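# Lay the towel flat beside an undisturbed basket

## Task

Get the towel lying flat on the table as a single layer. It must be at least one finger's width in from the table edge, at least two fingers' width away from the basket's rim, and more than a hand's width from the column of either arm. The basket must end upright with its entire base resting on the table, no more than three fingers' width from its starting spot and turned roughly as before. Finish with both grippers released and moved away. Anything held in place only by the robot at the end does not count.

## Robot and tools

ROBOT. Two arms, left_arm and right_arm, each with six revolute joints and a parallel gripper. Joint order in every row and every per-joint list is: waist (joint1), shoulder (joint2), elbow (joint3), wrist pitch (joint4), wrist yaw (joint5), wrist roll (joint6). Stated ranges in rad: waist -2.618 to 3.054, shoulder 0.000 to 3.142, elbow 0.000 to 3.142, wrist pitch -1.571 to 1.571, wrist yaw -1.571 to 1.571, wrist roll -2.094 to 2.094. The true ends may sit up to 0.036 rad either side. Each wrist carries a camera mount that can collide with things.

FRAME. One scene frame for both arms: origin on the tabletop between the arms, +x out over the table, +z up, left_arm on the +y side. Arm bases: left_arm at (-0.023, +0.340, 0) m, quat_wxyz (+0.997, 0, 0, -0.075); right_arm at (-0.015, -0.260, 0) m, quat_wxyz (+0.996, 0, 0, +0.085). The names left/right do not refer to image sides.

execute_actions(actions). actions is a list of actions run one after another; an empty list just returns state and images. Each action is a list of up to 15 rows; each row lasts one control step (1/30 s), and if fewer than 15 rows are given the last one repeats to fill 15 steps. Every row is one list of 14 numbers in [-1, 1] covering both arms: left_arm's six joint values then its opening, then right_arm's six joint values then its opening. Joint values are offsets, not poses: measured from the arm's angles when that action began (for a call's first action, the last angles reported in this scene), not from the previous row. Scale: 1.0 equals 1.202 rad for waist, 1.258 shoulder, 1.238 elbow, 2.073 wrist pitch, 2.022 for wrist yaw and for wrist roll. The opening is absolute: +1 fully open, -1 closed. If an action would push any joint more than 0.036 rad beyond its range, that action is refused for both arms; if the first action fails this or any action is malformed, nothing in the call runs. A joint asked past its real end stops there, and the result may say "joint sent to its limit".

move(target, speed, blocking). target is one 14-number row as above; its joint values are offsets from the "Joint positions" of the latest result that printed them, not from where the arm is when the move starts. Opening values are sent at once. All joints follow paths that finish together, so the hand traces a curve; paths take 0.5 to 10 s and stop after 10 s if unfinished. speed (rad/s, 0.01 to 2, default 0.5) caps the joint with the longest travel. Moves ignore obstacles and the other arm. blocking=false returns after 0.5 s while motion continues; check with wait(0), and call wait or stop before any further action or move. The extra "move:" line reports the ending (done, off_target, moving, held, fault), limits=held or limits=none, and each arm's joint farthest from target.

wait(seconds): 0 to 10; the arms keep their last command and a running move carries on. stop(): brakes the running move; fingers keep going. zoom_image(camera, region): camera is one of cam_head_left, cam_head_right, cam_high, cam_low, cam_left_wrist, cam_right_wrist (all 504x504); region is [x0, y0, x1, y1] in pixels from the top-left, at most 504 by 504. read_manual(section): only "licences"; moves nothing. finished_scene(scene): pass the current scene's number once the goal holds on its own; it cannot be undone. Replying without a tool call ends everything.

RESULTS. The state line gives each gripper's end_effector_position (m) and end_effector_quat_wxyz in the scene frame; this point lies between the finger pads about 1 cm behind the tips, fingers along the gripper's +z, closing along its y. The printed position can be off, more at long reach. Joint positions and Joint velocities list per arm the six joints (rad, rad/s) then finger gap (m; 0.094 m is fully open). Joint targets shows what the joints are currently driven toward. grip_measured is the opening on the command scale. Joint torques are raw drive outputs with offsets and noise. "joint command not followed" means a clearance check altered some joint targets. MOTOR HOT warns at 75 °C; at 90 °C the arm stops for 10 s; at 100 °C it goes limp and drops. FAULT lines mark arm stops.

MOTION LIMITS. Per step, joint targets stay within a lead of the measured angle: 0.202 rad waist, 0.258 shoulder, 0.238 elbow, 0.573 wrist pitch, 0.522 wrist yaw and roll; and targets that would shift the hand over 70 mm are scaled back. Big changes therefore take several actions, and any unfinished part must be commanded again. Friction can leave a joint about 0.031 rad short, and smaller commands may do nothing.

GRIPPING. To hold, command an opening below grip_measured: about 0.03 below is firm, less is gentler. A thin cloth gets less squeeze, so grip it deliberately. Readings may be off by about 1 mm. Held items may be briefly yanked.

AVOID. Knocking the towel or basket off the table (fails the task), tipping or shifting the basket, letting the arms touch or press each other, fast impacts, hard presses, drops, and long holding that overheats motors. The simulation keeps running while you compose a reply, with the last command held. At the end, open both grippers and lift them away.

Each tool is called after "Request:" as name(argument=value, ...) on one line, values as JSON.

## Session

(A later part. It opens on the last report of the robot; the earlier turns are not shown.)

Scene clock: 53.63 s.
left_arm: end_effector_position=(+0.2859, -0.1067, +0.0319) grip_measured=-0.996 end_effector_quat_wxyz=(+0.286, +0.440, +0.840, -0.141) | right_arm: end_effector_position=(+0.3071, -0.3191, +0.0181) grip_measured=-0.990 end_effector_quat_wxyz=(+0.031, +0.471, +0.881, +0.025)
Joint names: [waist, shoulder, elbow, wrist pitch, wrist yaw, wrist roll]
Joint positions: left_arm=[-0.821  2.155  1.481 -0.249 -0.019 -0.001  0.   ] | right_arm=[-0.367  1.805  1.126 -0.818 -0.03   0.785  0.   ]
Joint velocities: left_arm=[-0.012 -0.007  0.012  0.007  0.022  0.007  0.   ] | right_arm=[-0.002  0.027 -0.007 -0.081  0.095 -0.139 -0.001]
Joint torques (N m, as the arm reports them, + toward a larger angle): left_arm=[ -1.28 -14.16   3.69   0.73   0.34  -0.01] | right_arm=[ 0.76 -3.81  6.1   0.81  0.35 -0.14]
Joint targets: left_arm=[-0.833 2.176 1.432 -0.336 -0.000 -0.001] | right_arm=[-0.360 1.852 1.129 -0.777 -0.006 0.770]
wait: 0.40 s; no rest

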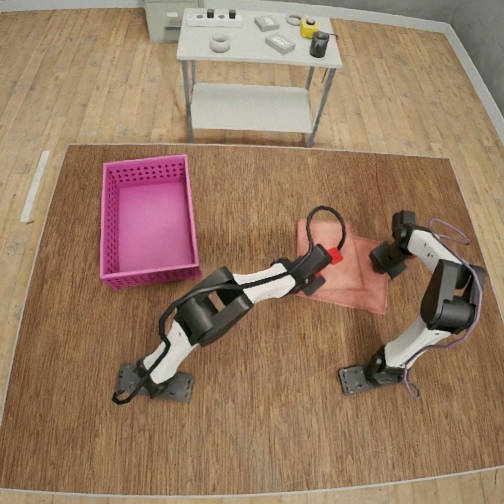

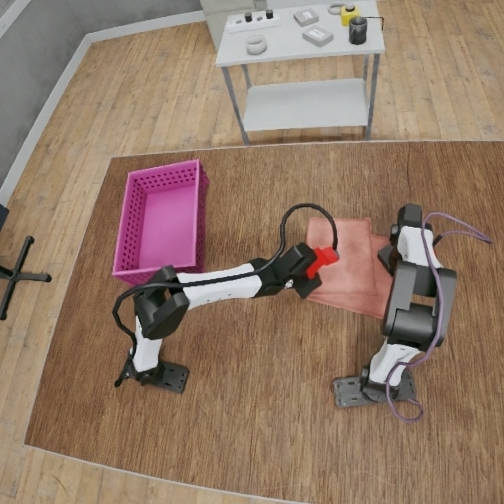

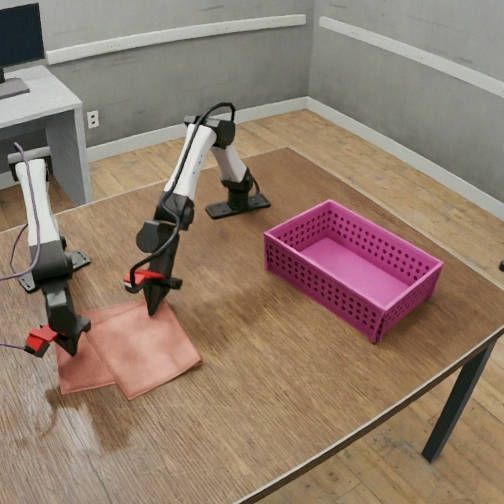

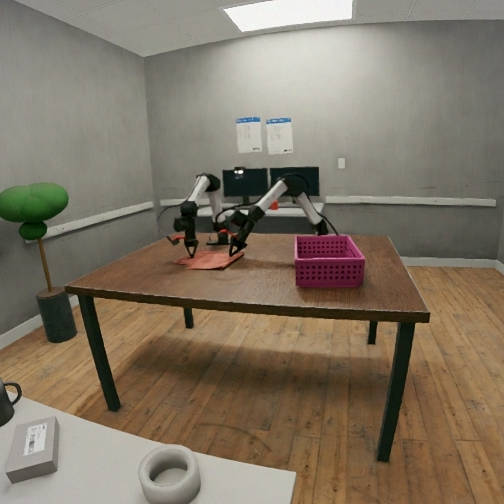

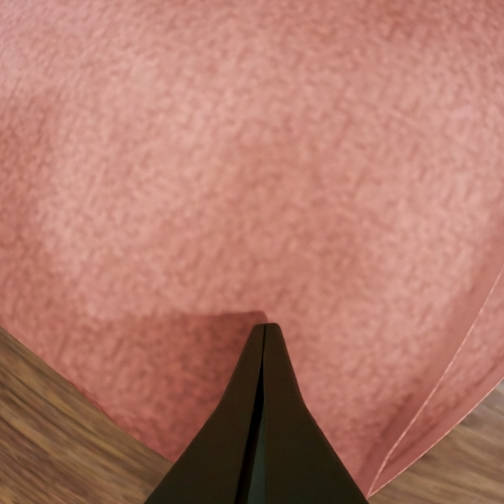

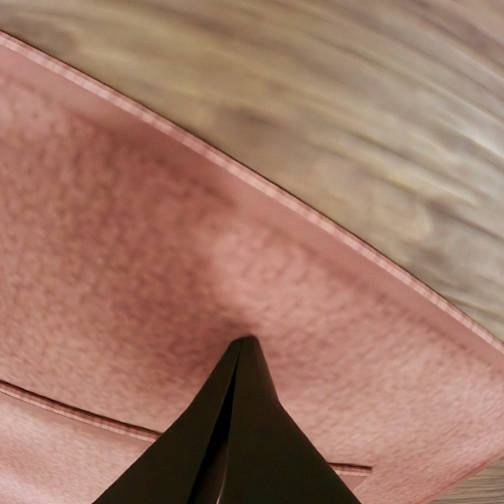

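Request:
zoom_image(camera="cam_head_left", region=[250, 190, 430, 340])

Region (250, 190, 430, 340) of cam_head_left's 504x504 image, scaled by 2.800, with more detail than that image has.

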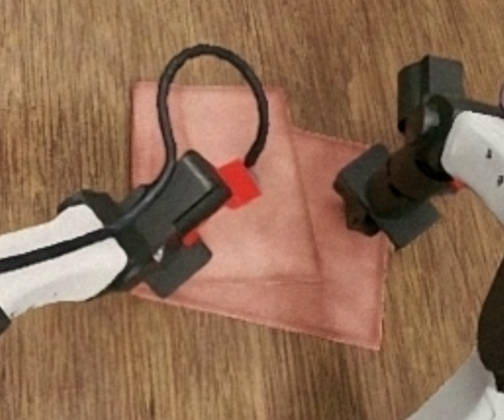

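Request:
move(target=[0.030,0.2216,0.531,-0.2186,0.0094,0,-1,0.0058,0.0374,0.0024,0.0198,0.0119,-0.0074,-1], speed=0.8)

Scene clock: 62.00 s.
left_arm: end_effector_position=(+0.3359, -0.1529, +0.0829) grip_measured=-0.996 end_effector_quat_wxyz=(+0.274, +0.431, +0.849, -0.134) | right_arm: end_effector_position=(+0.3069, -0.3191, +0.0182) grip_measured=-0.990 end_effector_quat_wxyz=(+0.031, +0.469, +0.882, +0.025)
Joint names: [waist, shoulder, elbow, wrist pitch, wrist yaw, wrist roll]
Joint positions: left_arm=[-0.794  2.4    2.124 -0.675 -0.012 -0.001  0.   ] | right_arm=[-0.367  1.804  1.126 -0.819 -0.03   0.781  0.   ]
Joint velocities: left_arm=[ 0.002 -0.007  0.002  0.037 -0.022  0.051  0.001] | right_arm=[-0.002 -0.022 -0.002  0.051 -0.022 -0.081  0.   ]
Joint torques (N m, as the arm reports them, + toward a larger angle): left_arm=[  0.5  -16.09   9.61   1.24   0.24  -0.05] | right_arm=[ 0.72 -3.79  6.1   0.84  0.34 -0.14]
Joint targets: left_arm=[-0.785 2.434 2.139 -0.702 -0.000 -0.001] | right_arm=[-0.360 1.851 1.129 -0.776 -0.006 0.770]
move: off_target (left_arm, right_arm); limits=none; left_arm: farthest joint: the shoulder, 0.034 radians from its target (0.279 radians at the start); right_arm: farthest joint: the shoulder, 0.048 radians from its target (0.047 radians at the start)

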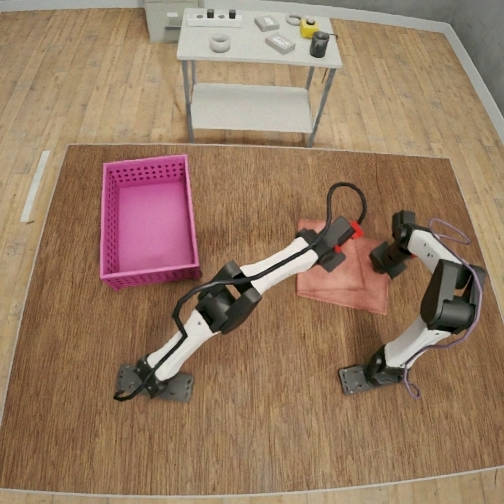

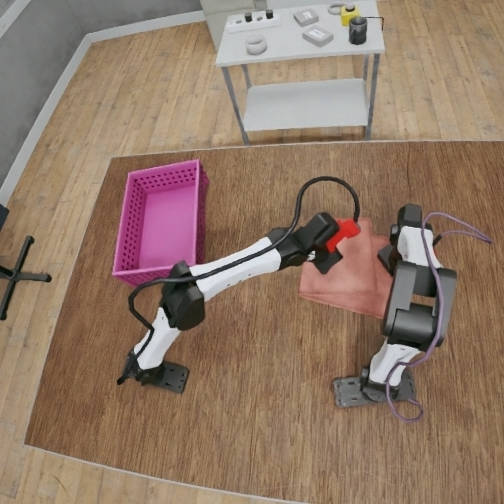

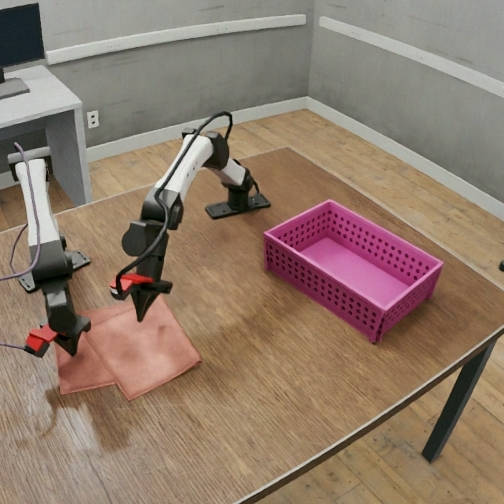

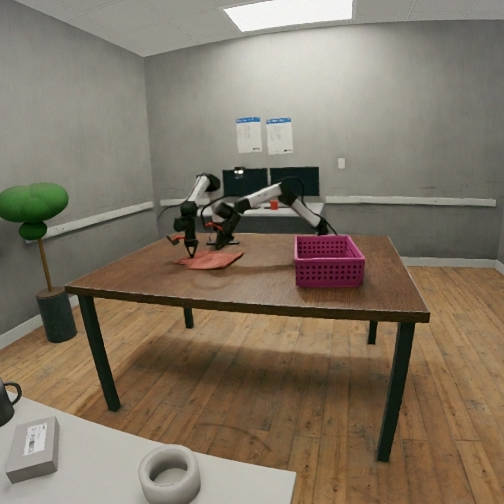

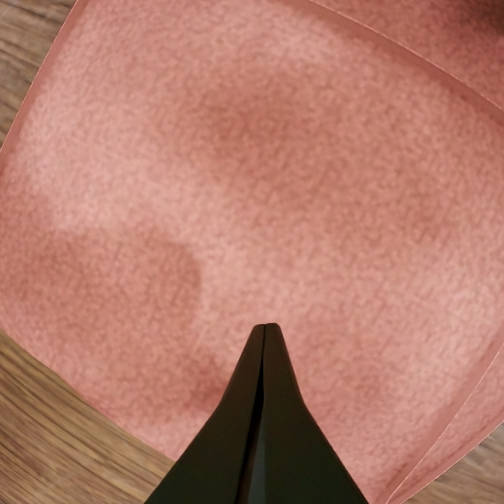

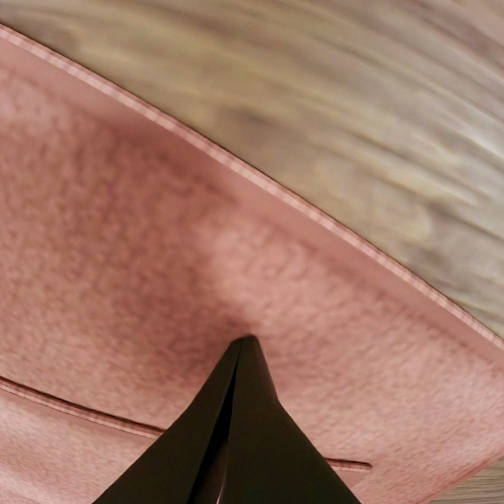

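Request:
move(target=[0.0075,0.0684,-0.1325,0.0675,0.006,0,-1,0.0058,0.0374,0.0024,0.0207,0.0119,-0.0054,-1], speed=0.25)

Scene clock: 63.73 s.
left_arm: end_effector_position=(+0.3362, -0.1535, +0.0356) grip_measured=-0.996 end_effector_quat_wxyz=(+0.272, +0.432, +0.850, -0.133) | right_arm: end_effector_position=(+0.3068, -0.3191, +0.0182) grip_measured=-0.990 end_effector_quat_wxyz=(+0.031, +0.469, +0.882, +0.025)
Joint names: [waist, shoulder, elbow, wrist pitch, wrist yaw, wrist roll]
Joint positions: left_arm=[-0.794  2.435  2.003 -0.523 -0.011 -0.001  0.   ] | right_arm=[-0.367  1.804  1.126 -0.819 -0.029  0.781  0.   ]
Joint velocities: left_arm=[ 0.017 -0.002 -0.007 -0.022  0.051 -0.022 -0.001] | right_arm=[ 0.007 -0.002  0.002 -0.007  0.022  0.037  0.   ]
Joint torques (N m, as the arm reports them, + toward a larger angle): left_arm=[  0.36 -14.75   4.62   1.32   0.26  -0.03] | right_arm=[ 0.74 -3.84  6.1   0.84  0.35 -0.14]
Joint targets: left_arm=[-0.785 2.485 1.960 -0.535 0.001 -0.001] | right_arm=[-0.360 1.851 1.129 -0.776 -0.005 0.770]
move: off_target (left_arm, right_arm); limits=none; left_arm: farthest joint: the shoulder, 0.051 radians from its target (0.087 radians at the start); right_arm: farthest joint: the shoulder, 0.047 radians from its target (0.047 radians at the start)

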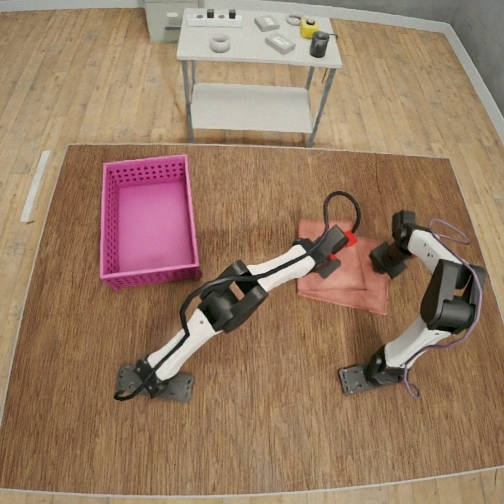

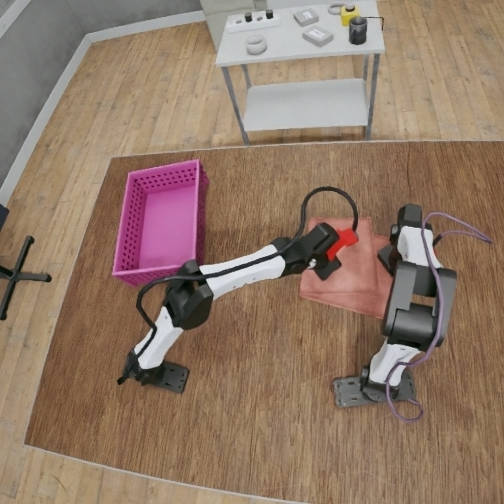

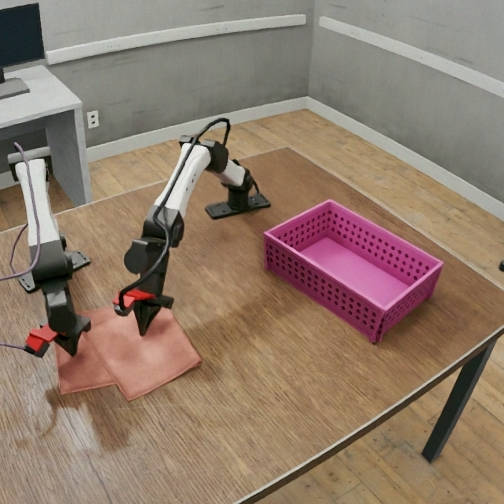

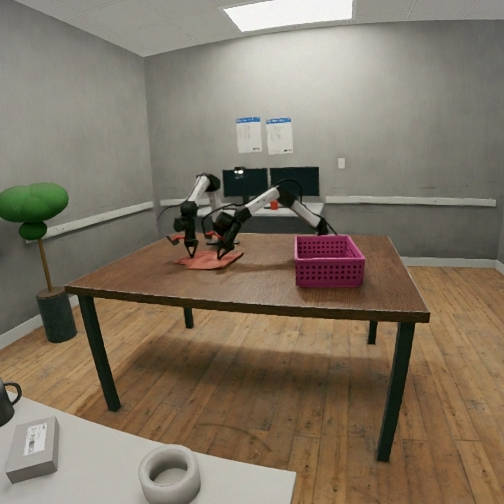

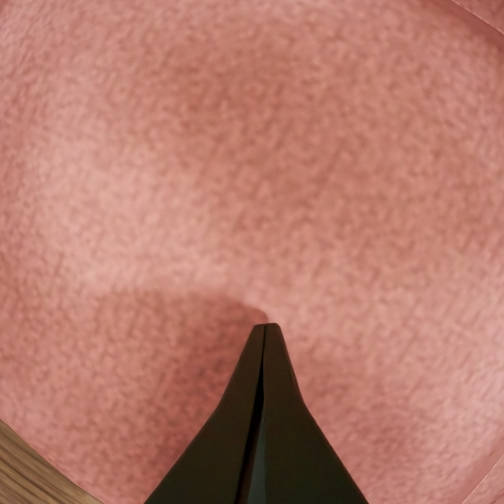

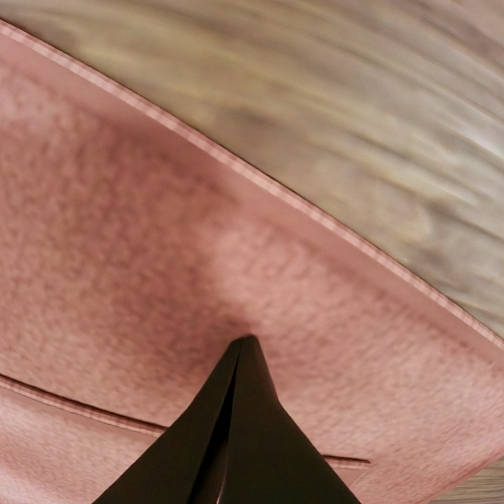

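Request:
execute_actions(actions=[[[0.0104,0.0314,-0.0490,-0.0030,0.0054,0,-1,0.0,0.042,0.0024,0.0207,0.0119,-0.0054,-1],[0.0133,0.0230,-0.0632,-0.0002,0.0054,0,-1,-0.005,0.046,0.0024,0.0207,0.0119,-0.0054,-1],[0.0161,0.0147,-0.0775,0.0027,0.0054,0,-1,-0.0108,0.0493,0.0024,0.0207,0.0119,-0.0054,-1],[0.0190,0.0064,-0.0918,0.0055,0.0054,0,-1,-0.0108,0.0493,0.0024,0.0207,0.0119,-0.0054,-1],[0.0219,-0.0020,-0.1060,0.0083,0.0054,0,-1,-0.0108,0.0493,0.0024,0.0207,0.0119,-0.0054,-1],[0.0248,-0.0103,-0.1203,0.0111,0.0054,0,-1,-0.0108,0.0493,0.0024,0.0207,0.0119,-0.0054,-1],[0.0277,-0.0186,-0.1346,0.0139,0.0054,0,-1,-0.0108,0.0493,0.0024,0.0207,0.0119,-0.0054,-1],[0.0305,-0.0270,-0.1488,0.0168,0.0054,0,-1,-0.0108,0.0493,0.0024,0.0207,0.0119,-0.0054,-1],[0.0334,-0.0353,-0.1631,0.0196,0.0054,0,-1,-0.0108,0.0493,0.0024,0.0207,0.0119,-0.0054,-1],[0.0363,-0.0436,-0.1774,0.0224,0.0054,0,-1,-0.0108,0.0493,0.0024,0.0207,0.0119,-0.0054,-1],[0.0392,-0.0520,-0.1916,0.0252,0.0054,0,-1,-0.0108,0.0493,0.0024,0.0207,0.0119,-0.0054,-1],[0.0421,-0.0603,-0.2059,0.0280,0.0054,0,-1,-0.0108,0.0493,0.0024,0.0207,0.0119,-0.0054,-1],[0.0449,-0.0686,-0.2202,0.0309,0.0054,0,-1,-0.0108,0.0493,0.0024,0.0207,0.0119,-0.0054,-1],[0.0478,-0.0770,-0.2344,0.0337,0.0054,0,-1,-0.0108,0.0493,0.0024,0.0207,0.0119,-0.0054,-1],[0.0507,-0.0853,-0.2487,0.0365,0.0054,0,-1,-0.0108,0.0493,0.0024,0.0207,0.0119,-0.0054,-1]]])

Request:
wait(seconds=0.4)

Scene clock: 66.33 s.
left_arm: end_effector_position=(+0.3378, -0.1229, +0.0334) grip_measured=-0.996 end_effector_quat_wxyz=(+0.282, +0.416, +0.853, -0.140) | right_arm: end_effector_position=(+0.3075, -0.3194, +0.0178) grip_measured=-0.990 end_effector_quat_wxyz=(+0.030, +0.469, +0.882, +0.024)
Joint names: [waist, shoulder, elbow, wrist pitch, wrist yaw, wrist roll]
Joint positions: left_arm=[-0.756  2.319  1.771 -0.383  0.006 -0.001  0.   ] | right_arm=[-0.367  1.81   1.132 -0.822 -0.029  0.78   0.   ]
Joint velocities: left_arm=[ 0.115 -0.3   -0.51   0.139 -0.037  0.007 -0.001] | right_arm=[ 0.002 -0.032 -0.017 -0.037 -0.022 -0.022  0.   ]
Joint torques (N m, as the arm reports them, + toward a larger angle): left_arm=[  1.2  -15.7    4.17   0.65   0.04  -0.03] | right_arm=[-0.91 -3.2   5.7   0.86  0.34 -0.14]
Joint targets: left_arm=[-0.733 2.328 1.695 -0.448 -0.000 -0.001] | right_arm=[-0.380 1.867 1.129 -0.775 -0.005 0.770]

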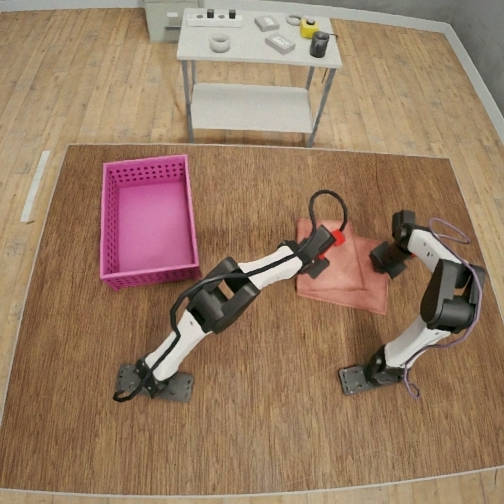

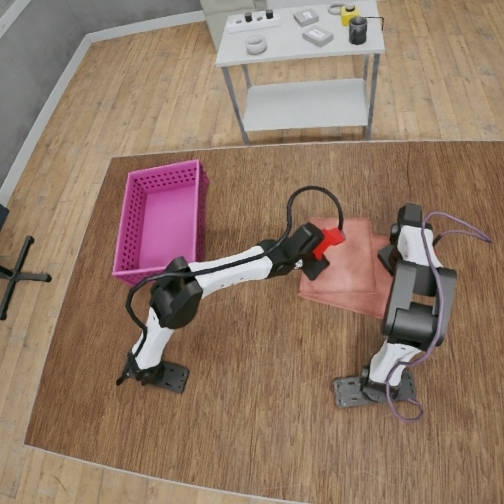

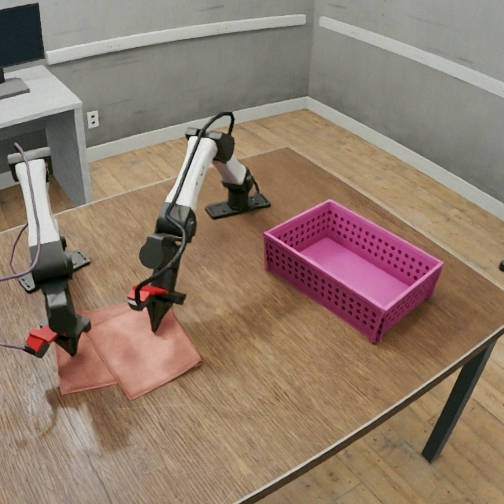

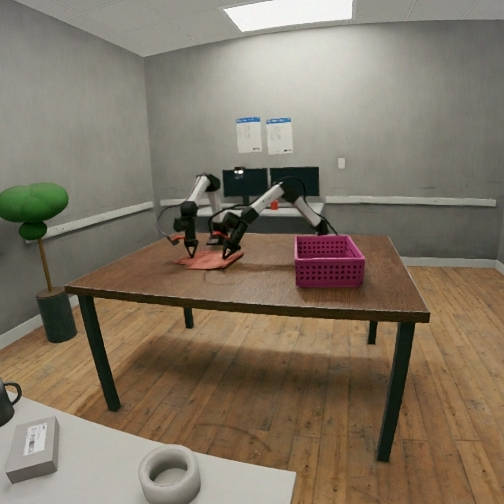

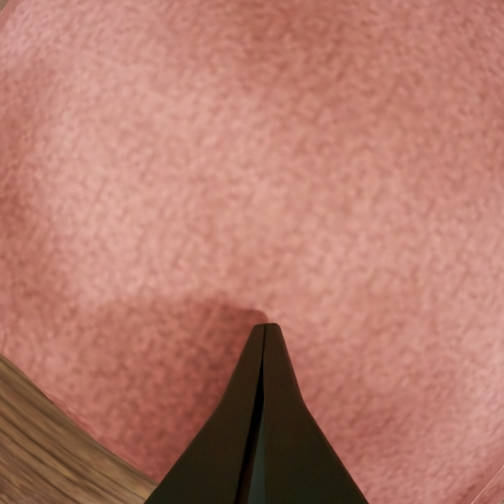

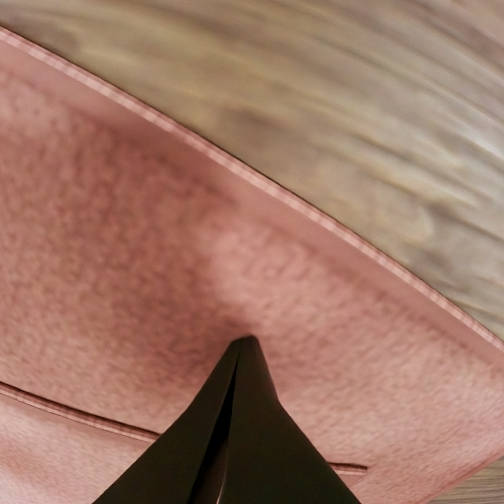

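Scene clock: 66.73 s.
left_arm: end_effector_position=(+0.3393, -0.1160, +0.0332) grip_measured=-0.996 end_effector_quat_wxyz=(+0.281, +0.413, +0.855, -0.139) | right_arm: end_effector_position=(+0.3075, -0.3194, +0.0178) grip_measured=-0.990 end_effector_quat_wxyz=(+0.030, +0.469, +0.882, +0.024)
Joint names: [waist, shoulder, elbow, wrist pitch, wrist yaw, wrist roll]
Joint positions: left_arm=[-0.746  2.302  1.742 -0.373  0.008 -0.001  0.   ] | right_arm=[-0.367  1.81   1.132 -0.822 -0.029  0.78   0.   ]
Joint velocities: left_arm=[-0.017 -0.002 -0.027  0.007 -0.022  0.022  0.001] | right_arm=[ 0.012 -0.002 -0.007  0.022 -0.022 -0.037 -0.001]
Joint torques (N m, as the arm reports them, + toward a larger angle): left_arm=[  0.86 -15.55   4.03   0.83   0.03  -0.03] | right_arm=[-0.89 -3.19  5.7   0.86  0.35 -0.13]
Joint targets: left_arm=[-0.733 2.328 1.695 -0.448 -0.000 -0.001] | right_arm=[-0.380 1.867 1.129 -0.775 -0.005 0.770]
wait: 0.40 s; at rest by 0.37 s

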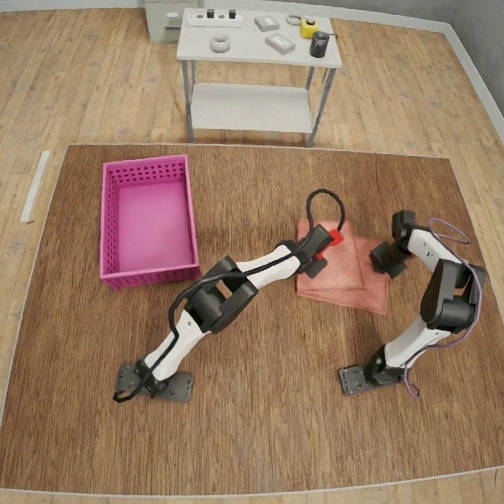

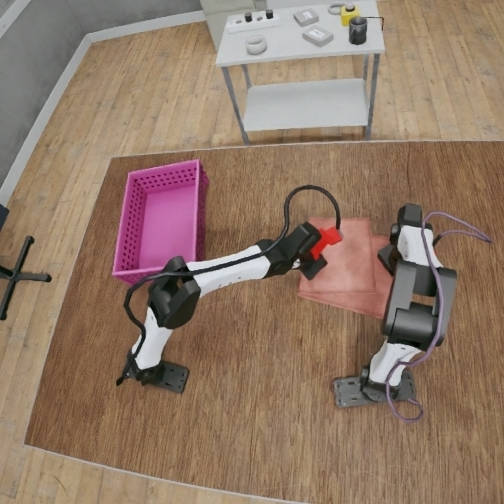

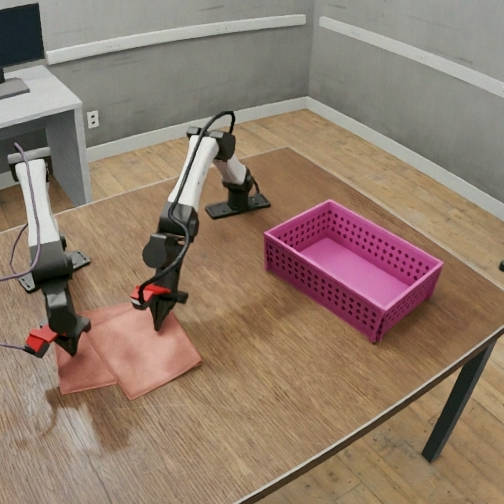

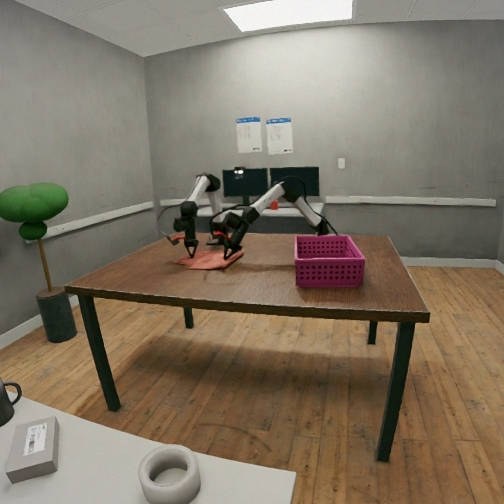

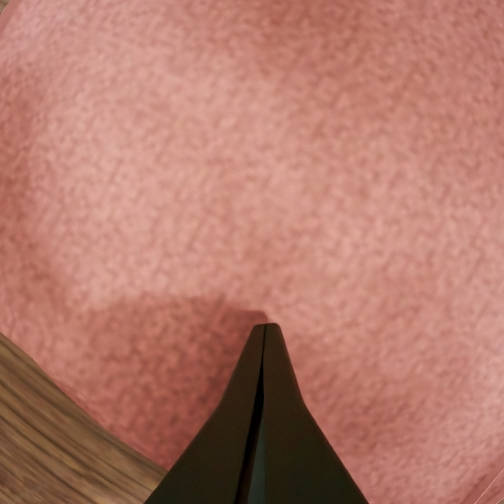

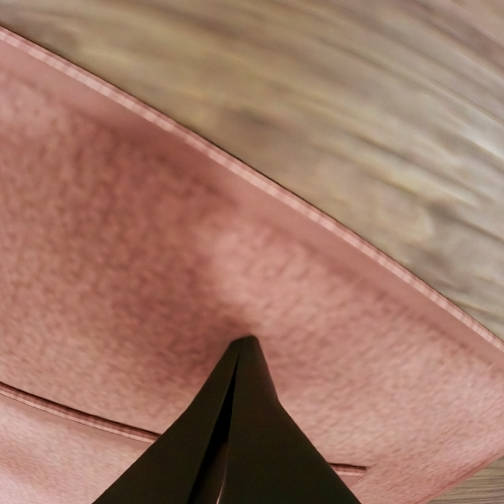

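Request:
move(target=[0,0.0397,-0.0347,-0.0058,0,0,-1,0.1314,0.4221,0.8498,-0.2619,-0.1414,-0.3932,-1], speed=1.0)

Scene clock: 75.70 s.
left_arm: end_effector_position=(+0.3403, -0.1175, +0.0347) grip_measured=-0.996 end_effector_quat_wxyz=(+0.287, +0.412, +0.853, -0.142) | right_arm: end_effector_position=(+0.4533, -0.2288, +0.0903) grip_measured=-0.990 end_effector_quat_wxyz=(+0.036, +0.015, +0.988, +0.152)
Joint names: [waist, shoulder, elbow, wrist pitch, wrist yaw, wrist roll]
Joint positions: left_arm=[-0.746  2.3    1.736 -0.356  0.009 -0.001  0.   ] | right_arm=[-0.215  2.322  2.166 -1.35  -0.307 -0.004  0.   ]
Joint velocities: left_arm=[-0.012  0.007 -0.002 -0.051  0.007  0.022  0.   ] | right_arm=[-0.007 -0.032 -0.002 -0.066 -0.007  0.051  0.001]
Joint torques (N m, as the arm reports them, + toward a larger angle): left_arm=[ -0.17 -13.16   4.97   1.25   0.11  -0.01] | right_arm=[  0.59 -10.28   7.71   0.37  -0.22  -0.15]
Joint targets: left_arm=[-0.746 2.352 1.700 -0.385 0.008 -0.001] | right_arm=[-0.209 2.341 2.184 -1.365 -0.315 -0.015]
move: off_target (left_arm); limits=none; left_arm: farthest joint: the shoulder, 0.052 radians from its target (0.050 radians at the start); right_arm: farthest joint: the shoulder, 0.019 radians from its target (0.531 radians at the start)

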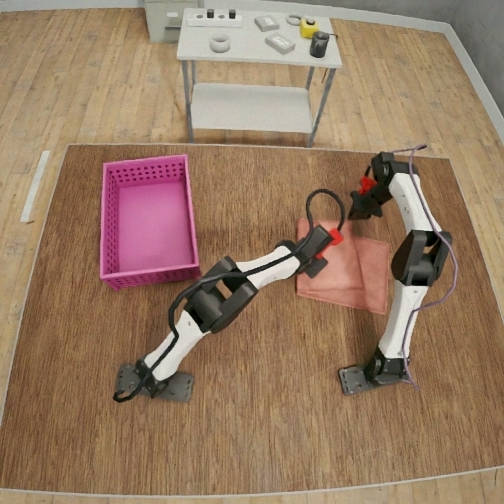

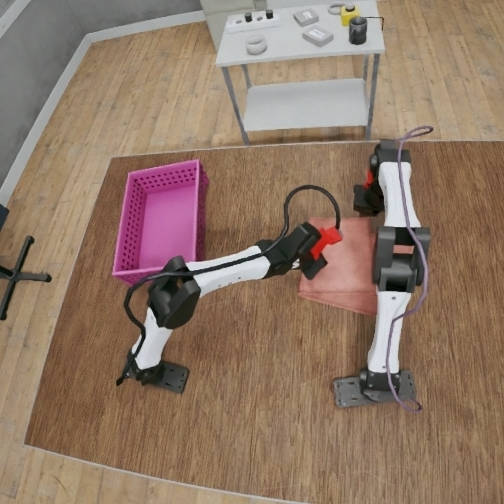

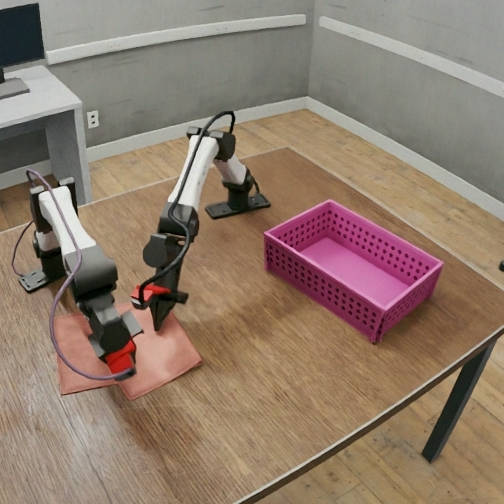

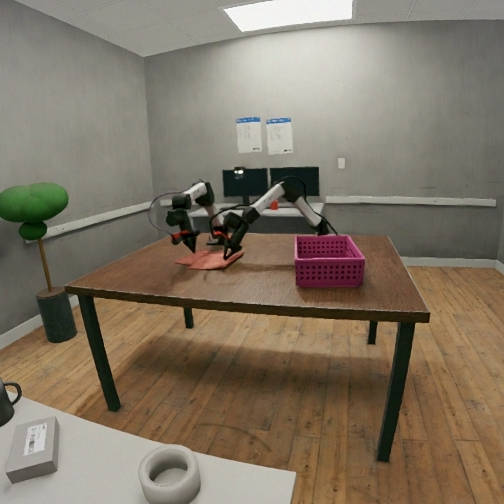

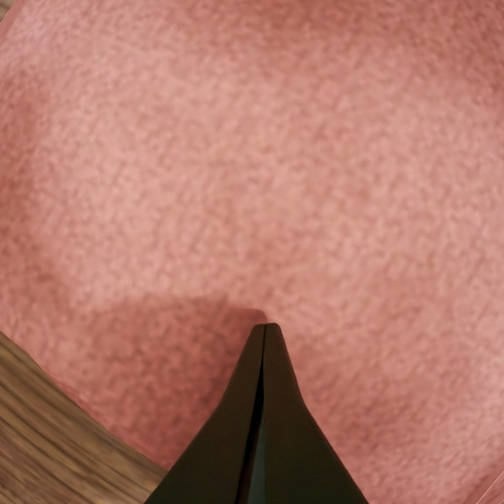

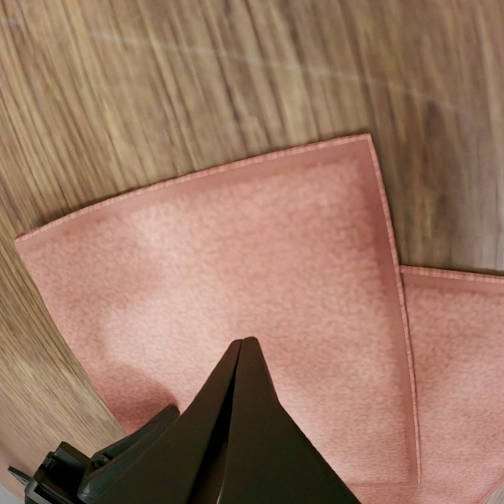

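Request:
move(target=[0,0.0413,-0.0291,-0.014,0,0,-1,-0.0349,0.0736,-0.0307,0.0552,-0.004,-0.0054,-0.149], speed=0.3)

Scene clock: 79.03 s.
left_arm: end_effector_position=(+0.3409, -0.1182, +0.0354) grip_measured=-0.996 end_effector_quat_wxyz=(+0.289, +0.411, +0.853, -0.143) | right_arm: end_effector_position=(+0.4671, -0.2468, +0.0451) grip_measured=-0.152 end_effector_quat_wxyz=(+0.030, +0.034, +0.987, +0.152)
Joint names: [waist, shoulder, elbow, wrist pitch, wrist yaw, wrist roll]
Joint positions: left_arm=[-0.746  2.3    1.736 -0.351  0.009 -0.001  0.   ] | right_arm=[-0.251  2.41   2.14  -1.254 -0.308 -0.005  0.04 ]
Joint velocities: left_arm=[ 0.007  0.007 -0.017  0.037  0.022  0.022 -0.001] | right_arm=[ 0.002 -0.012  0.007 -0.095  0.037  0.022  0.   ]
Joint torques (N m, as the arm reports them, + toward a larger angle): left_arm=[ -0.16 -13.21   5.02   1.22   0.15  -0.03] | right_arm=[ -0.32 -11.7    5.54   0.61  -0.23  -0.14]
Joint targets: left_arm=[-0.746 2.352 1.700 -0.385 0.009 -0.001] | right_arm=[-0.256 2.415 2.129 -1.236 -0.315 -0.015]
move: off_target (left_arm); limits=none; left_arm: farthest joint: the shoulder, 0.052 radians from its target (0.052 radians at the start); right_arm: farthest joint: the wrist pitch, 0.018 radians from its target (0.115 radians at the start)

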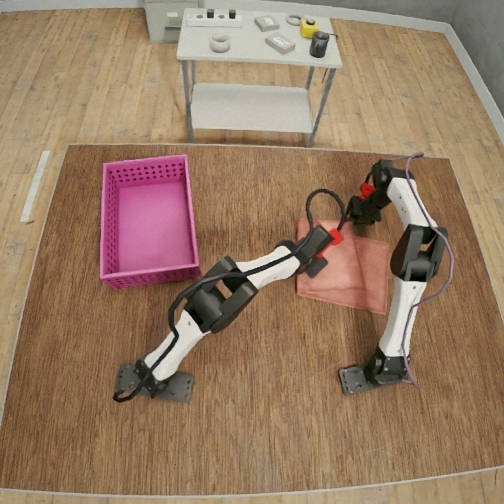

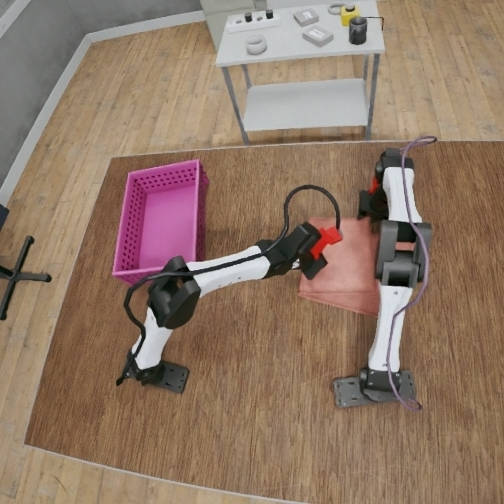

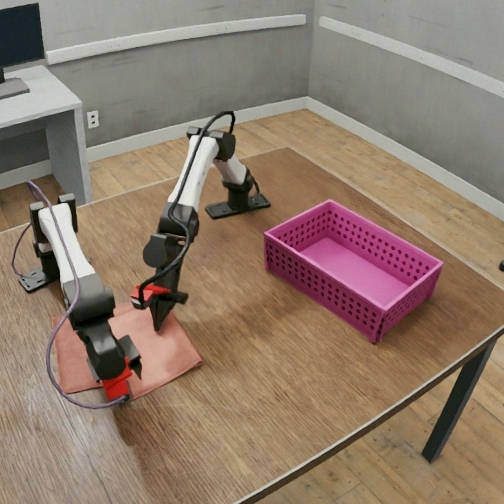

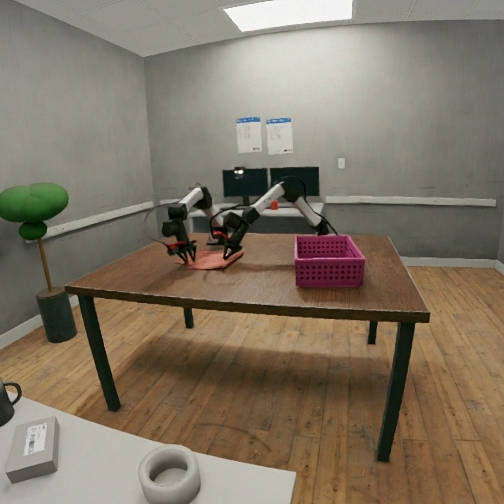

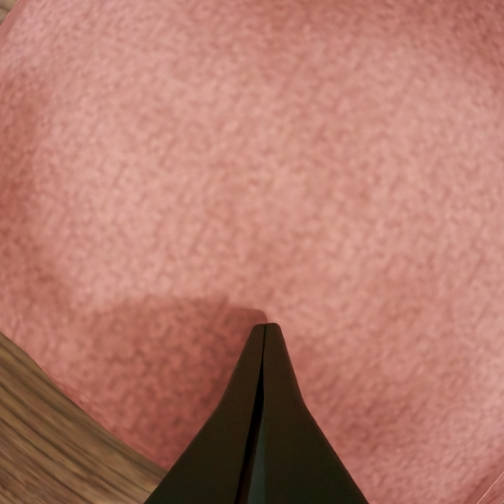

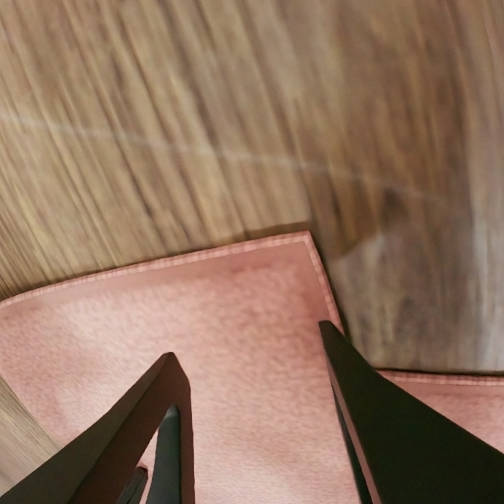

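Request:
move(target=[0,0.0413,-0.0291,-0.0164,0,0,-1,-0.0225,0.054,0.0994,-0.028,-0.0035,-0.0816,-0.149], speed=0.3)

Scene clock: 83.07 s.
left_arm: end_effector_position=(+0.3410, -0.1184, +0.0356) grip_measured=-0.996 end_effector_quat_wxyz=(+0.289, +0.411, +0.852, -0.144) | right_arm: end_effector_position=(+0.4787, -0.2574, +0.0490) grip_measured=-0.152 end_effector_quat_wxyz=(+0.049, -0.033, +0.987, +0.148)
Joint names: [waist, shoulder, elbow, wrist pitch, wrist yaw, wrist roll]
Joint positions: left_arm=[-0.746  2.3    1.736 -0.35   0.009 -0.001  0.   ] | right_arm=[-0.271  2.46   2.246 -1.297 -0.308 -0.159  0.04 ]
Joint velocities: left_arm=[-0.012  0.007  0.002 -0.081 -0.037  0.007 -0.   ] | right_arm=[-0.002  0.002  0.007 -0.022  0.022 -0.022 -0.   ]
Joint torques (N m, as the arm reports them, + toward a larger angle): left_arm=[ -0.26 -13.2    5.04   1.19   0.13  -0.03] | right_arm=[ -0.41 -11.17   7.7    0.37  -0.24  -0.15]
Joint targets: left_arm=[-0.746 2.352 1.700 -0.385 0.009 -0.001] | right_arm=[-0.278 2.478 2.264 -1.312 -0.315 -0.170]
move: off_target (left_arm); limits=none; left_arm: farthest joint: the shoulder, 0.052 radians from its target (0.052 radians at the start); right_arm: farthest joint: the shoulder, 0.018 radians from its target (0.068 radians at the start)

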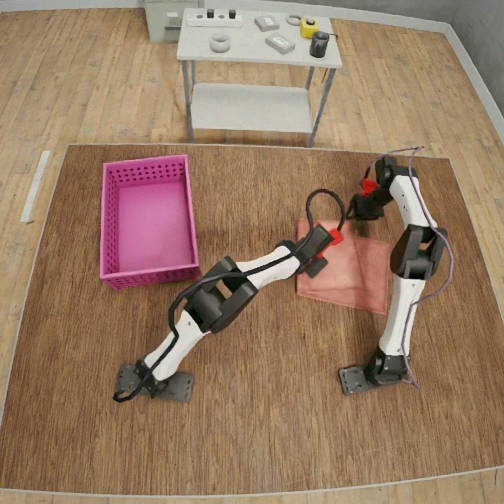

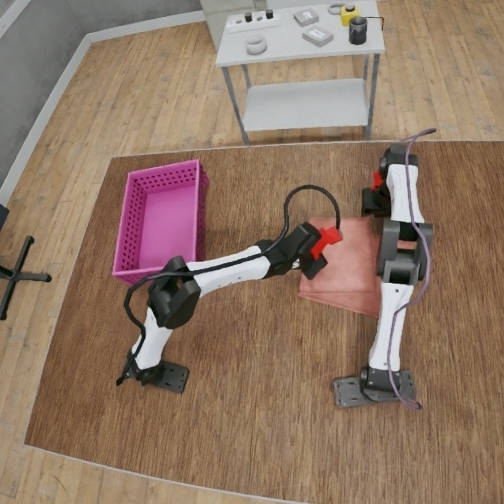

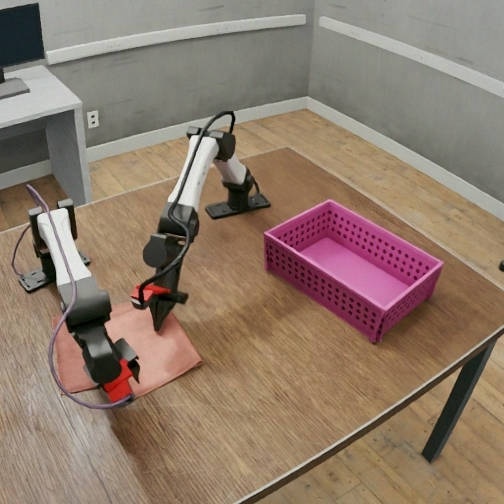

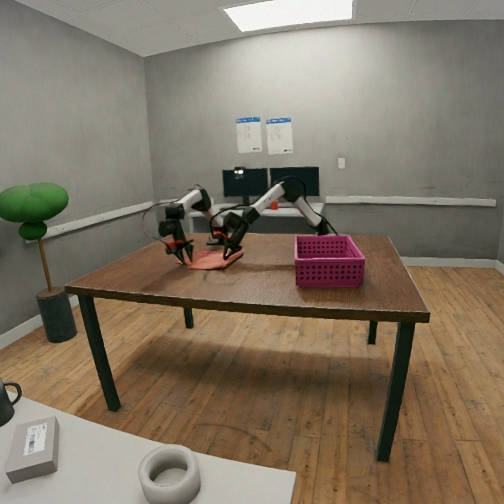

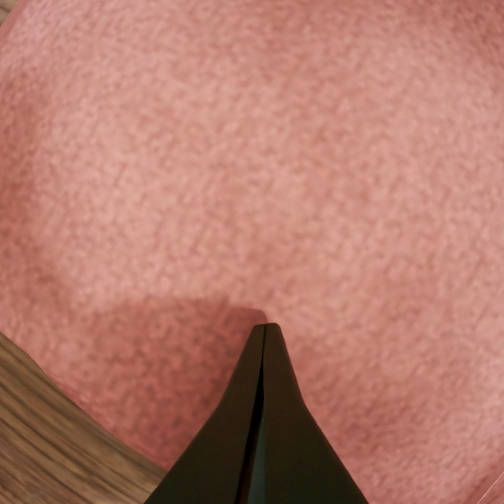

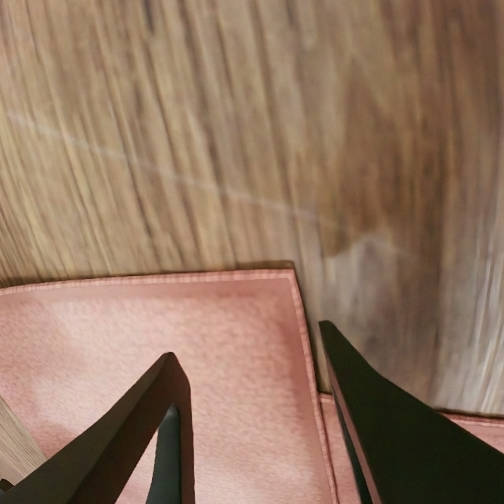

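Request:
move(target=[0,0.0413,-0.0291,-0.0169,0,0,-1,-0.0058,0.0231,-0.0913,0.0569,-0.0035,-0.0054,-0.149], speed=0.15)

Scene clock: 84.70 s.
left_arm: end_effector_position=(+0.3411, -0.1184, +0.0356) grip_measured=-0.996 end_effector_quat_wxyz=(+0.289, +0.411, +0.852, -0.144) | right_arm: end_effector_position=(+0.4789, -0.2573, +0.0268) grip_measured=-0.152 end_effector_quat_wxyz=(+0.050, -0.033, +0.987, +0.149)
Joint names: [waist, shoulder, elbow, wrist pitch, wrist yaw, wrist roll]
Joint positions: left_arm=[-0.746  2.3    1.736 -0.35   0.009 -0.001  0.   ] | right_arm=[-0.271  2.463  2.162 -1.21  -0.31  -0.16   0.04 ]
Joint velocities: left_arm=[ 0.017 -0.007 -0.007 -0.022 -0.007 -0.022 -0.   ] | right_arm=[-0.012 -0.007  0.007  0.022 -0.051 -0.022 -0.001]
Joint torques (N m, as the arm reports them, + toward a larger angle): left_arm=[ -0.23 -13.34   5.07   1.19   0.13  -0.03] | right_arm=[ -0.41 -10.56   4.28   0.74  -0.22  -0.15]
Joint targets: left_arm=[-0.746 2.352 1.700 -0.385 0.009 -0.001] | right_arm=[-0.278 2.489 2.133 -1.179 -0.316 -0.170]
move: off_target (left_arm, right_arm); limits=none; left_arm: farthest joint: the shoulder, 0.052 radians from its target (0.052 radians at the start); right_arm: farthest joint: the wrist pitch, 0.031 radians from its target (0.118 radians at the start)

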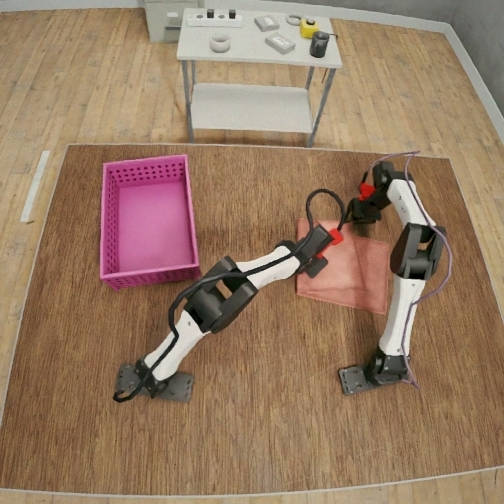

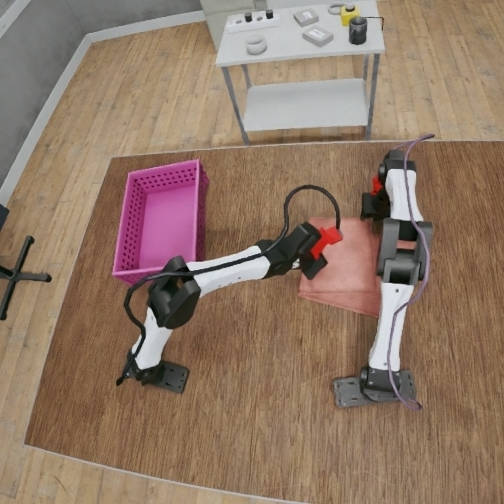

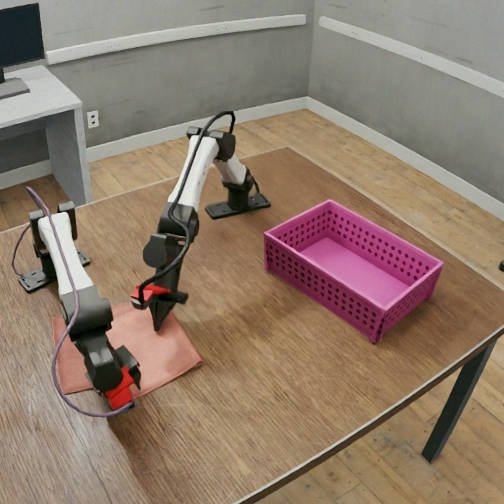

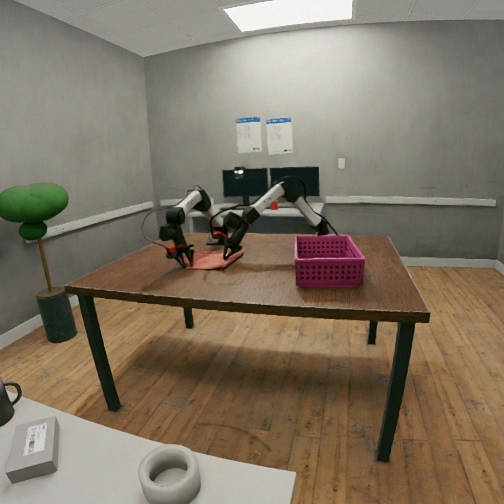

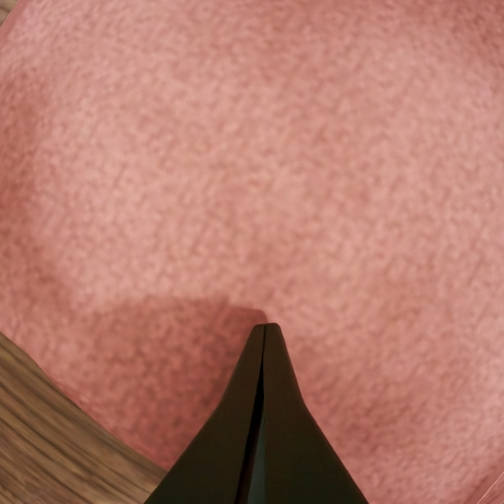

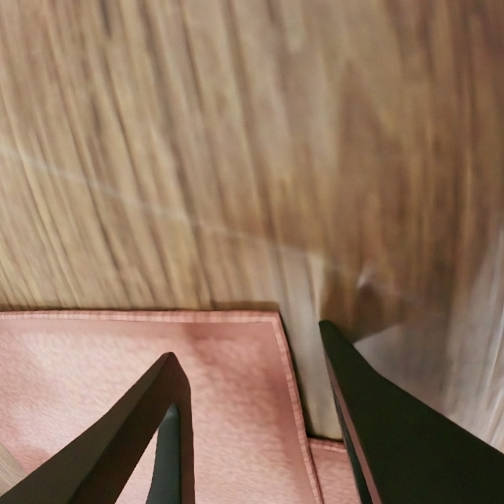

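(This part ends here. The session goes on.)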